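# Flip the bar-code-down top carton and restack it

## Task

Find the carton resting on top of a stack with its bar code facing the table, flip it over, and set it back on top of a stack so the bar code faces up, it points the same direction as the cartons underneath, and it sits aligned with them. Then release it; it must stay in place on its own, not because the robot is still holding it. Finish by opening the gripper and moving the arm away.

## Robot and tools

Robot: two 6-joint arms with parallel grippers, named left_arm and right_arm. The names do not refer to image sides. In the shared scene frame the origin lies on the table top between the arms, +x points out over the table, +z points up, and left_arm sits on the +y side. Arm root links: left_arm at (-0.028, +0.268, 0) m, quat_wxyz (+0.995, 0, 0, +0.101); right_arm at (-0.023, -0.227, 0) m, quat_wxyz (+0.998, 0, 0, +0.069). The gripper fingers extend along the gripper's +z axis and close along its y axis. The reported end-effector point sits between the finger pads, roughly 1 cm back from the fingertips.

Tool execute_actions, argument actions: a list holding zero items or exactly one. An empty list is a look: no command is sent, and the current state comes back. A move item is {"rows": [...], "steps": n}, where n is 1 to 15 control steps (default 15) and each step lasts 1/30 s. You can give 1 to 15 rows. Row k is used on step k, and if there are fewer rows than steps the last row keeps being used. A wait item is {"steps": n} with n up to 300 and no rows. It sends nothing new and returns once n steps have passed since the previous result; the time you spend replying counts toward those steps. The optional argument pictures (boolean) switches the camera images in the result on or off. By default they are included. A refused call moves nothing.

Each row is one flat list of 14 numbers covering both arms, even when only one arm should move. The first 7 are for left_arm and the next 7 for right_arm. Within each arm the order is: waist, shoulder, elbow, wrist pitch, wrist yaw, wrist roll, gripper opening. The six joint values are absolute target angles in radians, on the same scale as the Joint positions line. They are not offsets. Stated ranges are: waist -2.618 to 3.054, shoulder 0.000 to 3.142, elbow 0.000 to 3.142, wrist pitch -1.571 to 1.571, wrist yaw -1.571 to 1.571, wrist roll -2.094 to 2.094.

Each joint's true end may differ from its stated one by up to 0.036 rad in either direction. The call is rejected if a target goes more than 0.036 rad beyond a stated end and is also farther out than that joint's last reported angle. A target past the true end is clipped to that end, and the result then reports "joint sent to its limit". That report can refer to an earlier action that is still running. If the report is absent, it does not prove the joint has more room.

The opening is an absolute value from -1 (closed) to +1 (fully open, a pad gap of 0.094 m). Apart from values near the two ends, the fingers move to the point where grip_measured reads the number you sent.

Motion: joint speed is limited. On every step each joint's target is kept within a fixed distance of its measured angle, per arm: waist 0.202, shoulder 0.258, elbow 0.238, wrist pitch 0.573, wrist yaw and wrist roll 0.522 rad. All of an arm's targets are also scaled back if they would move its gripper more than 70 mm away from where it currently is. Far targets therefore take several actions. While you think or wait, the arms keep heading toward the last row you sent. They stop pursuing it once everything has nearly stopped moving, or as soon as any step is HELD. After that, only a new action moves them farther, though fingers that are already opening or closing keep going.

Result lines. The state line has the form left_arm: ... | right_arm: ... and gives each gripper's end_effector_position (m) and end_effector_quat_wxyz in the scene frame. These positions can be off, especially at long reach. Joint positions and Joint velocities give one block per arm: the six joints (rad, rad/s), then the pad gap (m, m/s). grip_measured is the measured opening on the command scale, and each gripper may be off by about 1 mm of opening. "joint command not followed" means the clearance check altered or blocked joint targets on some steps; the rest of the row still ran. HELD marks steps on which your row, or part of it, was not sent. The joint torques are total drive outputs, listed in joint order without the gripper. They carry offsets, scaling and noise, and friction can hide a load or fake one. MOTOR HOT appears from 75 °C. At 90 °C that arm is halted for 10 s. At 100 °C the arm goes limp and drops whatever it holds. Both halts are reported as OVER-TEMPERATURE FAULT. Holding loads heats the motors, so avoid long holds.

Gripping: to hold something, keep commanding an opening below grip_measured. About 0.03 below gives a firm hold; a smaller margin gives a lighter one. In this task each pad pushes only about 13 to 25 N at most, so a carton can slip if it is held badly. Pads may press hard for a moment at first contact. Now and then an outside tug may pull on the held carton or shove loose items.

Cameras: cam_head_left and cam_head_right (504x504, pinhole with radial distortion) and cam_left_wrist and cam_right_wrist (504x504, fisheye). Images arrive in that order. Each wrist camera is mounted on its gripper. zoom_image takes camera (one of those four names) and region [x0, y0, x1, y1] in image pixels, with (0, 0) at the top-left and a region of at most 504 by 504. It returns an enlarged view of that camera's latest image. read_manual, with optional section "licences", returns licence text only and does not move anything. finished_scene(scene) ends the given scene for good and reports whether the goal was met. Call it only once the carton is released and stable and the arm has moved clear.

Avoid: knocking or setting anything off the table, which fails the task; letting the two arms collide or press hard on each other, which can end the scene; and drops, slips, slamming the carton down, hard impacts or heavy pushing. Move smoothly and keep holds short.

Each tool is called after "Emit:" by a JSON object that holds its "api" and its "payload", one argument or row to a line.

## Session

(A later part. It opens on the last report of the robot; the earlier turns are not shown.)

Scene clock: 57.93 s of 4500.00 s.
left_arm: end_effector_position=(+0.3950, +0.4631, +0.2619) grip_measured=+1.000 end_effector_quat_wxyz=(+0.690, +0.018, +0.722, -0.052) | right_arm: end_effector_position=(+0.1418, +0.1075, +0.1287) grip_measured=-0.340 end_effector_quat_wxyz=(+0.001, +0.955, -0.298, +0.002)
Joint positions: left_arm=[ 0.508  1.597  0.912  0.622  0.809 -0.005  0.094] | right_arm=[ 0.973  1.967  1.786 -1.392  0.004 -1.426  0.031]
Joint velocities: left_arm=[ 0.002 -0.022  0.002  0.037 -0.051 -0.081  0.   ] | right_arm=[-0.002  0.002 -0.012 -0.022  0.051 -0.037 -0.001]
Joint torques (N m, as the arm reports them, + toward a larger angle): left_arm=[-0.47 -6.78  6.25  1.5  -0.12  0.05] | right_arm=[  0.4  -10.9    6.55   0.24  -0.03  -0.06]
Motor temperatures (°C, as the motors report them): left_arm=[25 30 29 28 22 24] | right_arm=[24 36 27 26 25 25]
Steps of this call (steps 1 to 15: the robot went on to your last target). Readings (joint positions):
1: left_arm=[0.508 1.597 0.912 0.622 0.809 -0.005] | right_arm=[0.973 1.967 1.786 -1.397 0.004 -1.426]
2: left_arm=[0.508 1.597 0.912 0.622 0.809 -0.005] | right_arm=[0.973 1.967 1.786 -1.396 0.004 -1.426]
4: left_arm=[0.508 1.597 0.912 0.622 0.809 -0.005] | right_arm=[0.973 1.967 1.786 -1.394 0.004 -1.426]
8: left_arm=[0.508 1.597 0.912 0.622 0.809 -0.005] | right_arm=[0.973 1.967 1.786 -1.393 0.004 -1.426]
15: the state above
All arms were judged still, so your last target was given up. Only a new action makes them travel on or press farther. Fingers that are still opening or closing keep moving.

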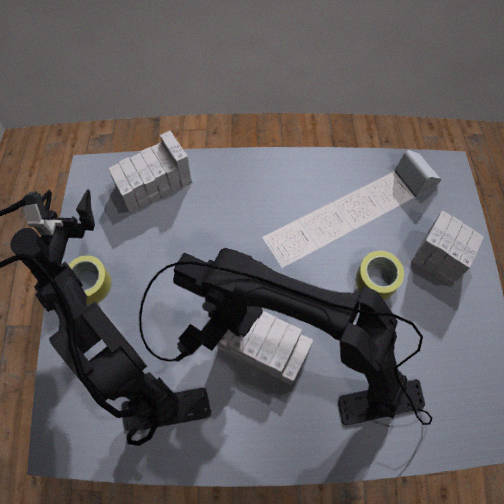

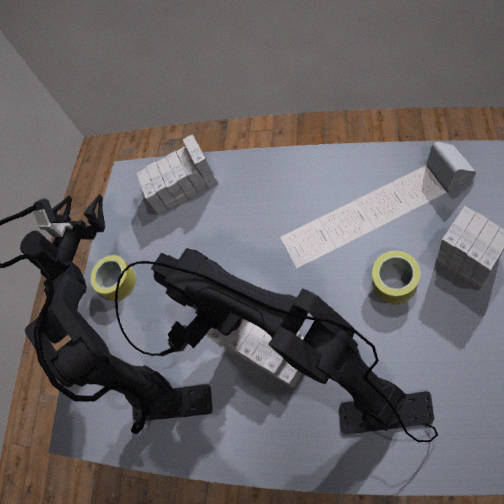

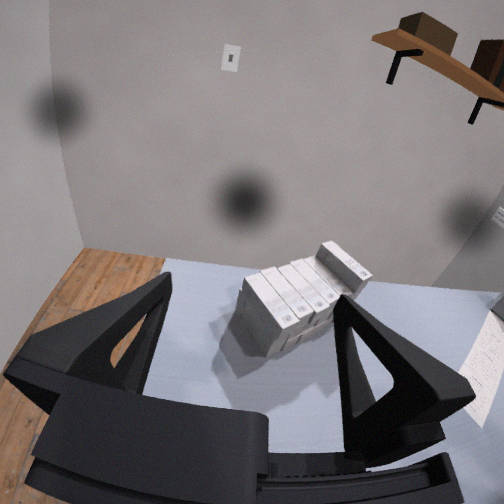

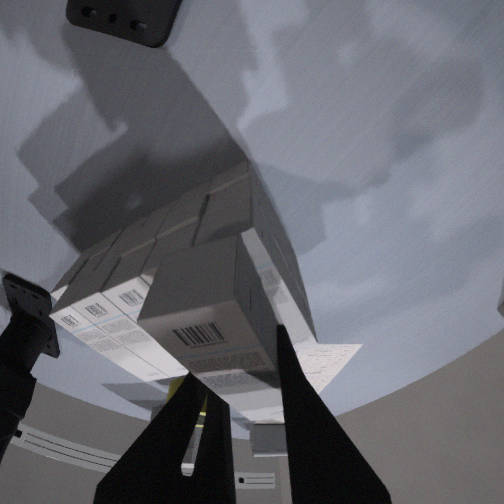

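Emit:
{"api": "execute_actions", "payload": {
  "actions": [
    {"rows": [[0.5,1.6,0.9,0.6,0.8,0,1, 0.977,1.98,1.758,-1.345,0,-1.49,-0.45]], "steps": 15}
  ]
}}

Scene clock: 59.73 s of 4500.00 s.
left_arm: end_effector_position=(+0.3950, +0.4631, +0.2619) grip_measured=+1.000 end_effector_quat_wxyz=(+0.690, +0.018, +0.722, -0.052) | right_arm: end_effector_position=(+0.1448, +0.1136, +0.1255) grip_measured=-0.340 end_effector_quat_wxyz=(-0.012, +0.963, -0.271, +0.004)
Joint positions: left_arm=[ 0.508  1.597  0.912  0.622  0.809 -0.005  0.094] | right_arm=[ 0.973  1.967  1.773 -1.352  0.004 -1.482  0.031]
Joint velocities: left_arm=[-0.012  0.007 -0.012 -0.081  0.007 -0.007  0.   ] | right_arm=[-0.002 -0.007 -0.012  0.037 -0.051 -0.037 -0.001]
Joint torques (N m, as the arm reports them, + toward a larger angle): left_arm=[-0.52 -6.7   6.2   1.56 -0.09  0.04] | right_arm=[ 0.42 -8.9   5.69  0.26 -0.04 -0.08]
Motor temperatures (°C, as the motors report them): left_arm=[25 30 29 28 22 24] | right_arm=[24 36 27 25 25 25]
Steps of this call (steps 1 to 39: nothing new was sent; steps 40 to 54: all 15 steps of this action). Readings (joint positions):
40: left_arm=[0.508 1.597 0.912 0.622 0.809 -0.005] | right_arm=[0.973 1.967 1.783 -1.387 0.004 -1.436]
41: left_arm=[0.508 1.597 0.912 0.622 0.809 -0.005] | right_arm=[0.973 1.967 1.781 -1.380 0.004 -1.446]
43: left_arm=[0.508 1.597 0.912 0.622 0.809 -0.005] | right_arm=[0.973 1.967 1.775 -1.368 0.004 -1.460]
47: left_arm=[0.508 1.597 0.912 0.622 0.809 -0.005] | right_arm=[0.973 1.967 1.773 -1.358 0.004 -1.474]
54: the state above

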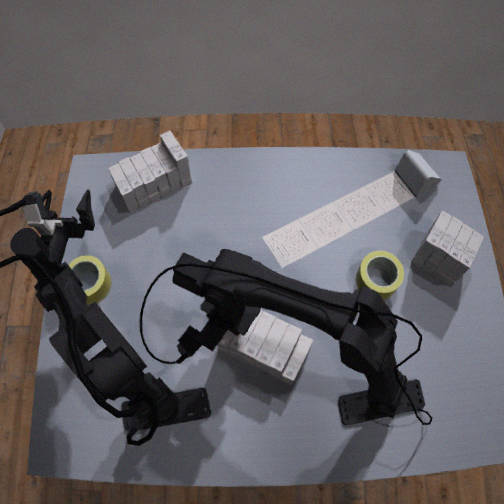

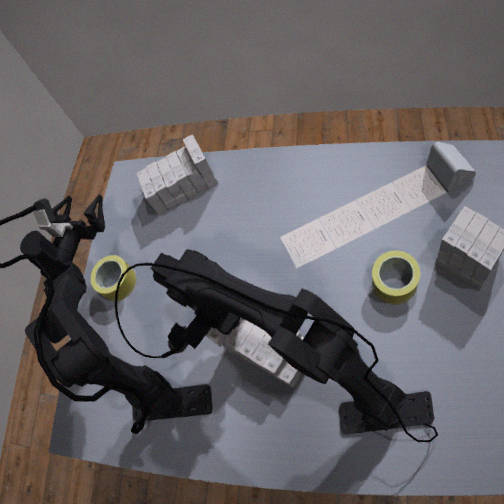

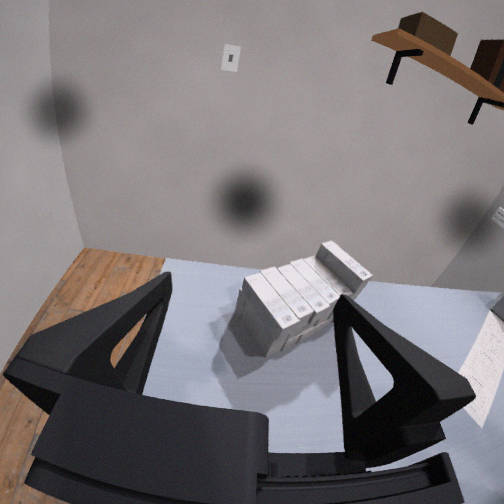

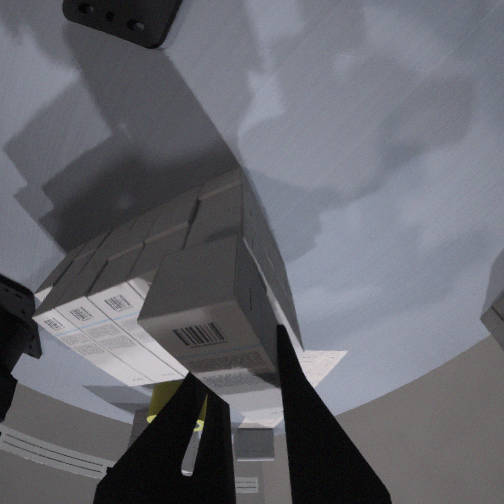

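Good. Lower further.

Emit:
{"api": "execute_actions", "payload": {
  "actions": [
    {"rows": [[0.5,1.6,0.9,0.6,0.8,0,1, 0.977,2.005,1.755,-1.33,0,-1.51,-0.45]], "steps": 15}
  ]
}}

Scene clock: 62.27 s of 4500.00 s.
left_arm: end_effector_position=(+0.3950, +0.4631, +0.2619) grip_measured=+1.000 end_effector_quat_wxyz=(+0.690, +0.018, +0.722, -0.052) | right_arm: end_effector_position=(+0.1466, +0.1172, +0.1156) grip_measured=-0.340 end_effector_quat_wxyz=(-0.006, +0.965, -0.260, +0.003)
Joint positions: left_arm=[ 0.508  1.597  0.912  0.622  0.809 -0.005  0.094] | right_arm=[ 0.973  1.994  1.773 -1.337  0.004 -1.504  0.031]
Joint velocities: left_arm=[ 0.002 -0.017  0.002 -0.081 -0.081 -0.007  0.   ] | right_arm=[ 0.002  0.012 -0.007 -0.022 -0.081 -0.066  0.   ]
Joint torques (N m, as the arm reports them, + toward a larger angle): left_arm=[-0.58 -6.69  6.37  1.54 -0.09  0.03] | right_arm=[ 0.41 -9.21  5.37  0.25 -0.04 -0.08]
Motor temperatures (°C, as the motors report them): left_arm=[25 30 29 28 22 24] | right_arm=[24 35 27 25 25 25]
Steps of this call (steps 1 to 15: the robot went on to your last target; steps 16 to 61: nothing new was sent; steps 62 to 76: all 15 steps of this action). Readings (joint positions):
62: left_arm=[0.508 1.597 0.912 0.622 0.809 -0.005] | right_arm=[0.973 1.969 1.773 -1.350 0.004 -1.488]
63: left_arm=[0.508 1.597 0.912 0.622 0.809 -0.005] | right_arm=[0.973 1.971 1.773 -1.348 0.004 -1.492]
65: left_arm=[0.508 1.597 0.912 0.622 0.809 -0.005] | right_arm=[0.973 1.980 1.773 -1.344 0.004 -1.496]
69: left_arm=[0.508 1.597 0.912 0.622 0.809 -0.005] | right_arm=[0.973 1.993 1.773 -1.339 0.004 -1.501]
76: the state above

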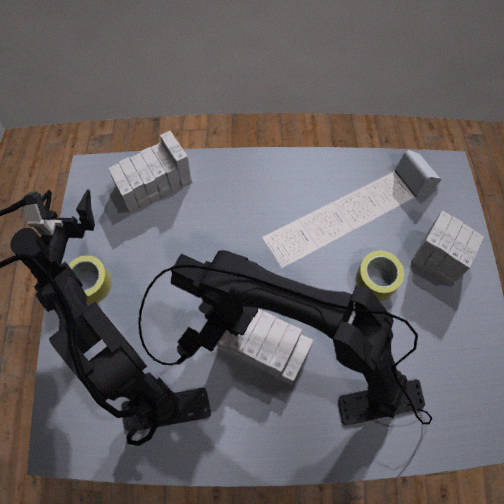

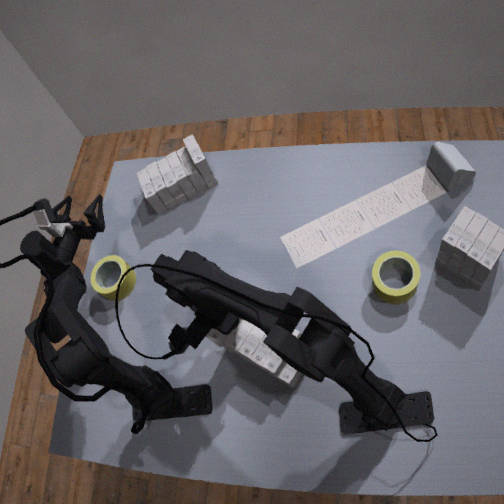

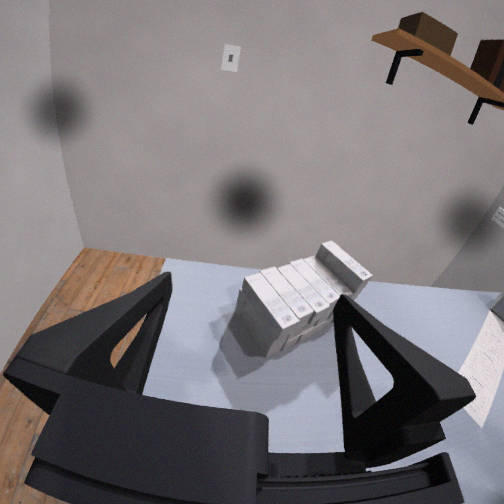

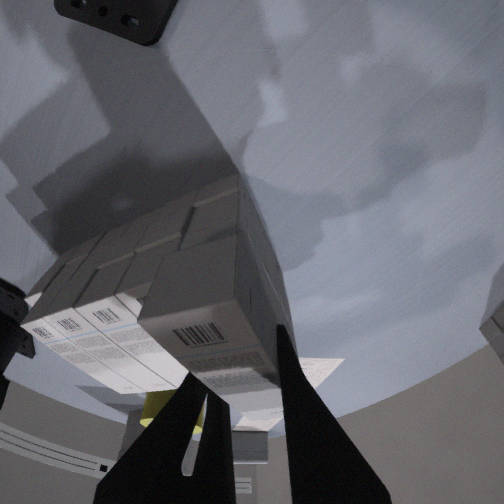

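Emit:
{"api": "execute_actions", "payload": {
  "actions": [
    {"rows": [[0.5,1.6,0.9,0.6,0.8,0,1, 0.95,2.005,1.755,-1.34,0,-1.53,-0.45]], "steps": 15}
  ]
}}

Scene clock: 63.63 s of 4500.00 s.
left_arm: end_effector_position=(+0.3950, +0.4631, +0.2619) grip_measured=+1.000 end_effector_quat_wxyz=(+0.690, +0.018, +0.722, -0.052) | right_arm: end_effector_position=(+0.1525, +0.1143, +0.1156) grip_measured=-0.340 end_effector_quat_wxyz=(-0.006, +0.966, -0.259, +0.004)
Joint positions: left_arm=[ 0.508  1.597  0.912  0.622  0.809 -0.005  0.094] | right_arm=[ 0.956  1.994  1.773 -1.336  0.005 -1.524  0.031]
Joint velocities: left_arm=[-0.027 -0.007  0.007 -0.066  0.022 -0.007  0.   ] | right_arm=[-0.007  0.007 -0.012  0.022  0.051 -0.051 -0.001]
Joint torques (N m, as the arm reports them, + toward a larger angle): left_arm=[-0.54 -6.93  6.36  1.56 -0.06  0.1 ] | right_arm=[-0.37 -9.26  5.43  0.16 -0.04 -0.06]
Motor temperatures (°C, as the motors report them): left_arm=[25 30 29 28 22 24] | right_arm=[24 35 27 25 25 25]
Steps of this call (steps 1 to 15: the robot went on to your last target; steps 16 to 26: nothing new was sent; steps 27 to 41: all 15 steps of this action). Readings (joint positions):
27: left_arm=[0.508 1.597 0.912 0.622 0.809 -0.005] | right_arm=[0.972 1.994 1.773 -1.336 0.004 -1.508]
28: left_arm=[0.508 1.597 0.912 0.622 0.809 -0.005] | right_arm=[0.969 1.994 1.773 -1.336 0.004 -1.511]
30: left_arm=[0.508 1.597 0.912 0.622 0.809 -0.005] | right_arm=[0.963 1.994 1.773 -1.336 0.004 -1.516]
34: left_arm=[0.508 1.597 0.912 0.622 0.809 -0.005] | right_arm=[0.956 1.994 1.773 -1.336 0.005 -1.521]
41: the state above

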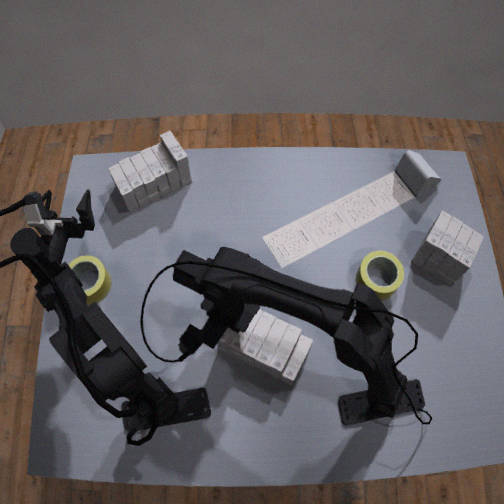

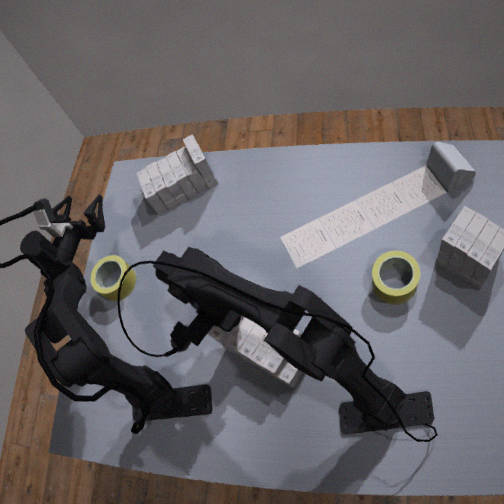

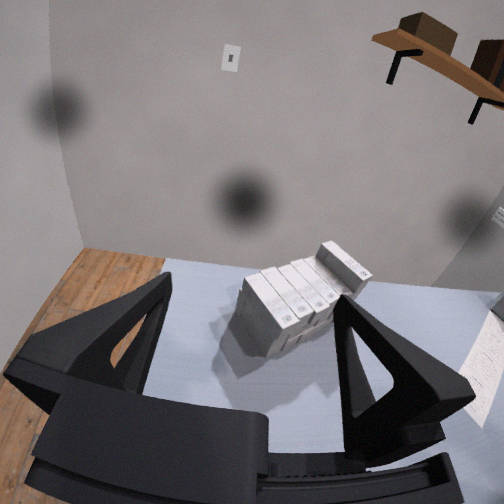

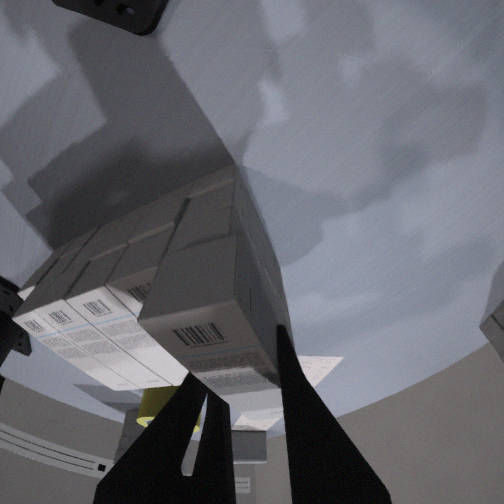

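Emit:
{"api": "execute_actions", "payload": {
  "actions": [
    {"rows": [[0.5,1.6,0.9,0.6,0.8,0,1, 0.94,2.02,1.755,-1.335,0,-1.54,-0.45]], "steps": 15}
  ],
  "pictures": false
}}

Emit:
{"api": "execute_actions", "payload": {
  "actions": [
    {"rows": [[0.5,1.6,0.9,0.6,0.8,0,1, 0.94,2.02,1.755,-1.335,0,-1.54,0.4]], "steps": 15}
  ],
  "pictures": false
}}

Emit:
{"api": "execute_actions", "payload": {
  "actions": [
    {"rows": [[0.5,1.6,0.9,0.6,0.8,0,1, 0.94,2.06,2.1,-1.57,0,-1.54,0.4]], "steps": 15}
  ],
  "pictures": false
}}

Emit:
{"api": "execute_actions", "payload": {
  "actions": [
    {"rows": [[0.5,1.6,0.9,0.6,0.8,0,1, 0.2,1.75,1.75,-1.3,0,0,1]], "steps": 15}
  ],
  "pictures": false
}}

Emit:
{"api": "execute_actions", "payload": {
  "actions": [
    {"steps": 20}
  ]
}}

Emit:
{"api": "zoom_image", "payload": {
  "camera": "cam_head_right",
  "region": [180, 270, 340, 400]
}}

Scene clock: 66.40 s of 4500.00 s.
left_arm: end_effector_position=(+0.3950, +0.4631, +0.2619) grip_measured=+1.000 end_effector_quat_wxyz=(+0.690, +0.018, +0.722, -0.052) | right_arm: end_effector_position=(+0.1552, +0.1129, +0.1156) grip_measured=-0.340 end_effector_quat_wxyz=(-0.006, +0.966, -0.258, +0.004)
Joint positions: left_arm=[ 0.508  1.597  0.912  0.622  0.809 -0.005  0.094] | right_arm=[ 0.948  1.994  1.773 -1.336  0.005 -1.534  0.031]
Joint velocities: left_arm=[ 0.017 -0.007 -0.002 -0.022 -0.066 -0.081  0.   ] | right_arm=[-0.007 -0.012 -0.002  0.022 -0.022 -0.037  0.001]
Joint torques (N m, as the arm reports them, + toward a larger angle): left_arm=[-0.38 -6.69  6.35  1.52 -0.09  0.08] | right_arm=[-0.5  -8.18  5.41  0.19 -0.05 -0.07]
Motor temperatures (°C, as the motors report them): left_arm=[25 30 29 28 22 24] | right_arm=[24 34 27 25 25 25]
Steps of this call (steps 1 to 15: the robot went on to your last target; steps 16 to 68: nothing new was sent; steps 69 to 83: all 15 steps of this action). Readings (joint positions):
69: left_arm=[0.508 1.597 0.912 0.622 0.809 -0.005] | right_arm=[0.956 1.994 1.773 -1.336 0.005 -1.526]
70: left_arm=[0.508 1.597 0.912 0.622 0.809 -0.005] | right_arm=[0.955 1.994 1.773 -1.336 0.005 -1.528]
72: left_arm=[0.508 1.597 0.912 0.622 0.809 -0.005] | right_arm=[0.951 1.994 1.773 -1.336 0.005 -1.530]
76: left_arm=[0.508 1.597 0.912 0.622 0.809 -0.005] | right_arm=[0.948 1.994 1.773 -1.336 0.005 -1.532]
83: the state above

Scene clock: 66.90 s of 4500.00 s.
left_arm: end_effector_position=(+0.3950, +0.4631, +0.2619) grip_measured=+1.000 end_effector_quat_wxyz=(+0.690, +0.018, +0.722, -0.052) | right_arm: end_effector_position=(+0.1552, +0.1129, +0.1156) grip_measured=+0.398 end_effector_quat_wxyz=(-0.006, +0.966, -0.257, +0.004)
Joint positions: left_arm=[ 0.508  1.597  0.912  0.622  0.809 -0.005  0.094] | right_arm=[ 0.948  1.994  1.773 -1.336  0.005 -1.535  0.066]
Joint velocities: left_arm=[ 0.002  0.012 -0.002 -0.007 -0.037 -0.022  0.   ] | right_arm=[-0.022 -0.012 -0.002 -0.007 -0.022  0.022 -0.001]
Joint torques (N m, as the arm reports them, + toward a larger angle): left_arm=[-0.54 -6.84  6.31  1.54 -0.1   0.08] | right_arm=[-0.51 -8.19  5.46  0.2  -0.05 -0.07]
Motor temperatures (°C, as the motors report them): left_arm=[25 30 29 28 22 24] | right_arm=[24 34 27 25 25 25]
Steps of this call (steps 1 to 15: all 15 steps of this action). Readings (joint positions):
1: left_arm=[0.508 1.597 0.912 0.622 0.809 -0.005] | right_arm=[0.948 1.994 1.773 -1.336 0.005 -1.534]
2: left_arm=[0.508 1.597 0.912 0.622 0.809 -0.005] | right_arm=[0.948 1.994 1.773 -1.336 0.005 -1.534]
4: left_arm=[0.508 1.597 0.912 0.622 0.809 -0.005] | right_arm=[0.948 1.994 1.773 -1.336 0.005 -1.534]
8: left_arm=[0.508 1.597 0.912 0.622 0.809 -0.005] | right_arm=[0.948 1.994 1.773 -1.336 0.005 -1.534]
15: the state above

Scene clock: 67.40 s of 4500.00 s.
left_arm: end_effector_position=(+0.3950, +0.4631, +0.2619) grip_measured=+1.000 end_effector_quat_wxyz=(+0.690, +0.018, +0.722, -0.052) | right_arm: end_effector_position=(+0.1628, +0.1269, +0.1736) grip_measured=+0.398 end_effector_quat_wxyz=(-0.029, +0.966, -0.257, +0.010)
Joint positions: left_arm=[ 0.508  1.597  0.912  0.622  0.809 -0.005  0.094] | right_arm=[ 0.948  2.053  2.09  -1.548  0.006 -1.536  0.066]
Joint velocities: left_arm=[ 0.007 -0.017 -0.002  0.066 -0.022 -0.11   0.   ] | right_arm=[-0.022 -0.002  0.002 -0.125 -0.037 -0.051  0.   ]
Joint torques (N m, as the arm reports them, + toward a larger angle): left_arm=[-0.62 -6.85  6.21  1.56 -0.08  0.06] | right_arm=[-0.5  -9.96  7.81  0.17 -0.05 -0.04]
Motor temperatures (°C, as the motors report them): left_arm=[25 30 29 29 22 24] | right_arm=[24 34 27 25 25 25]
Steps of this call (steps 1 to 15: all 15 steps of this action). Readings (joint positions):
1: left_arm=[0.508 1.597 0.912 0.622 0.809 -0.005] | right_arm=[0.948 2.012 1.819 -1.387 0.006 -1.535]
2: left_arm=[0.508 1.597 0.912 0.622 0.809 -0.005] | right_arm=[0.948 2.041 1.892 -1.439 0.006 -1.536]
4: left_arm=[0.508 1.597 0.912 0.622 0.809 -0.005] | right_arm=[0.948 2.069 2.015 -1.470 0.006 -1.536]
8: left_arm=[0.508 1.597 0.912 0.622 0.809 -0.005] | right_arm=[0.948 2.053 2.088 -1.504 0.006 -1.536]
15: the state above

Scene clock: 67.90 s of 4500.00 s.
left_arm: end_effector_position=(+0.3950, +0.4631, +0.2619) grip_measured=+1.000 end_effector_quat_wxyz=(+0.690, +0.018, +0.722, -0.052) | right_arm: end_effector_position=(+0.3438, -0.1178, +0.1989) grip_measured=+1.000 end_effector_quat_wxyz=(+0.137, -0.259, +0.956, -0.006)
Joint positions: left_arm=[ 0.508  1.597  0.912  0.622  0.809 -0.005  0.094] | right_arm=[ 0.157  1.766  1.768 -1.299  0.021 -0.237  0.094]
Joint velocities: left_arm=[-0.012 -0.012  0.002  0.022 -0.051  0.037  0.   ] | right_arm=[-0.315 -0.017 -0.076 -0.022  0.095  1.634  0.   ]
Joint torques (N m, as the arm reports them, + toward a larger angle): left_arm=[-0.55 -6.64  6.32  1.52 -0.03  0.05] | right_arm=[ 4.81 -9.2   6.01  0.61 -0.37 -0.08]
Motor temperatures (°C, as the motors report them): left_arm=[25 30 29 29 22 24] | right_arm=[24 34 27 25 25 25]
Steps of this call (steps 1 to 15: all 15 steps of this action). Readings (joint positions):
1: left_arm=[0.508 1.597 0.912 0.622 0.809 -0.005] | right_arm=[0.935 2.023 2.042 -1.505 -0.001 -1.471]
2: left_arm=[0.508 1.597 0.912 0.622 0.809 -0.005] | right_arm=[0.911 1.977 1.967 -1.457 -0.007 -1.392]
4: left_arm=[0.508 1.597 0.912 0.622 0.809 -0.005] | right_arm=[0.819 1.880 1.845 -1.412 -0.009 -1.228]
8: left_arm=[0.508 1.597 0.912 0.622 0.809 -0.005] | right_arm=[0.551 1.777 1.780 -1.359 -0.005 -0.859]
15: the state above

Scene clock: 68.57 s of 4500.00 s.
left_arm: end_effector_position=(+0.3950, +0.4631, +0.2619) grip_measured=+1.000 end_effector_quat_wxyz=(+0.690, +0.018, +0.722, -0.052) | right_arm: end_effector_position=(+0.3376, -0.1000, +0.1980) grip_measured=+1.000 end_effector_quat_wxyz=(+0.134, -0.169, +0.976, +0.020)
Joint positions: left_arm=[ 0.508  1.597  0.912  0.622  0.809 -0.005  0.094] | right_arm=[ 0.198  1.766  1.766 -1.299  0.004 -0.007  0.094]
Joint velocities: left_arm=[ 0.007 -0.022 -0.002  0.007 -0.066  0.022  0.   ] | right_arm=[-0.002 -0.022 -0.037 -0.081 -0.095 -0.037  0.   ]
Joint torques (N m, as the arm reports them, + toward a larger angle): left_arm=[-0.41 -6.81  6.42  1.54 -0.06  0.02] | right_arm=[ 0.21 -9.26  5.97  0.61 -0.01  0.04]
Motor temperatures (°C, as the motors report them): left_arm=[25 30 29 29 22 24] | right_arm=[24 34 27 25 25 25]
Steps of this call (steps 1 to 20: the robot went on to your last target). Readings (joint positions):
1: left_arm=[0.508 1.597 0.912 0.622 0.809 -0.005] | right_arm=[0.154 1.766 1.767 -1.299 0.023 -0.188]
2: left_arm=[0.508 1.597 0.912 0.622 0.809 -0.005] | right_arm=[0.159 1.766 1.766 -1.299 0.022 -0.151]
4: left_arm=[0.508 1.597 0.912 0.622 0.809 -0.005] | right_arm=[0.179 1.766 1.766 -1.299 0.017 -0.098]
8: left_arm=[0.508 1.597 0.912 0.622 0.809 -0.005] | right_arm=[0.198 1.766 1.766 -1.299 0.005 -0.043]
20: the state above

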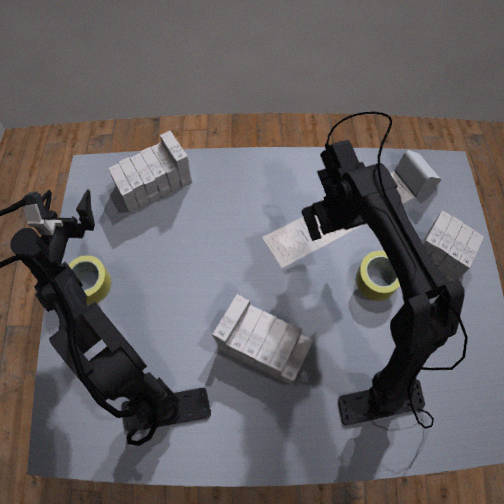

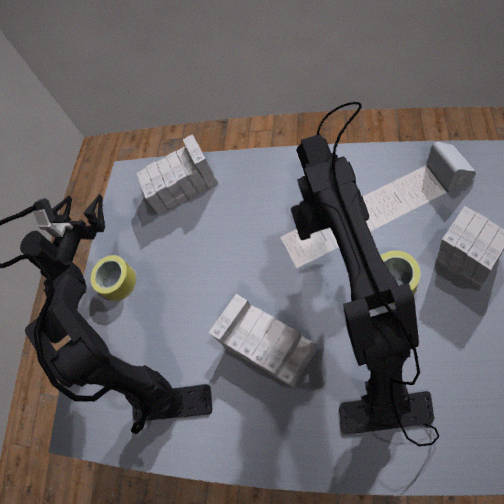

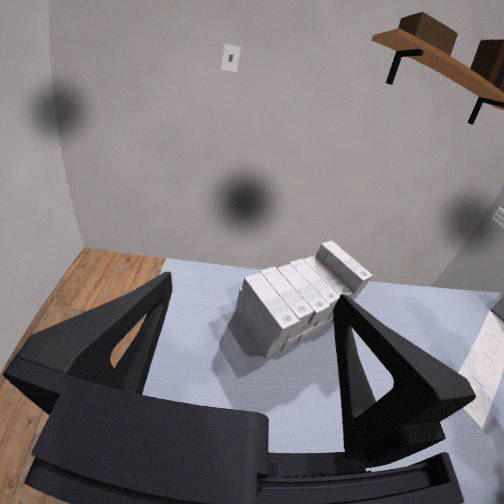

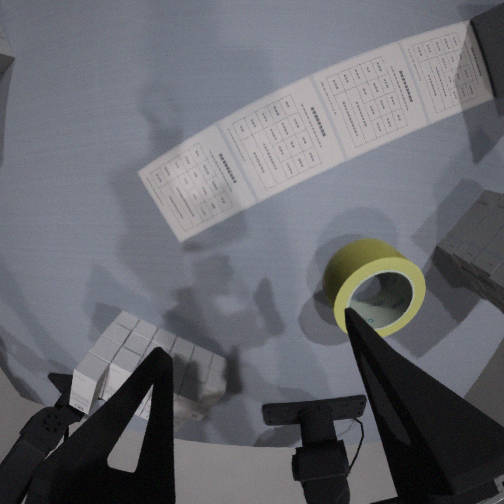

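Region (180, 270, 340, 400) of cam_head_right's 504x504 image, scaled by 3.150, with more detail than that image has; it fills the top 410 rows of this view, and the rest is white.

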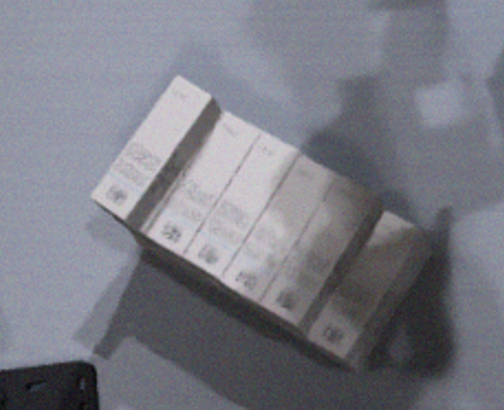

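Within a few mm / degrees. Good.

Emit:
{"api": "finished_scene", "payload": {
  "scene": 1
}}

The scene is finished: the task was done.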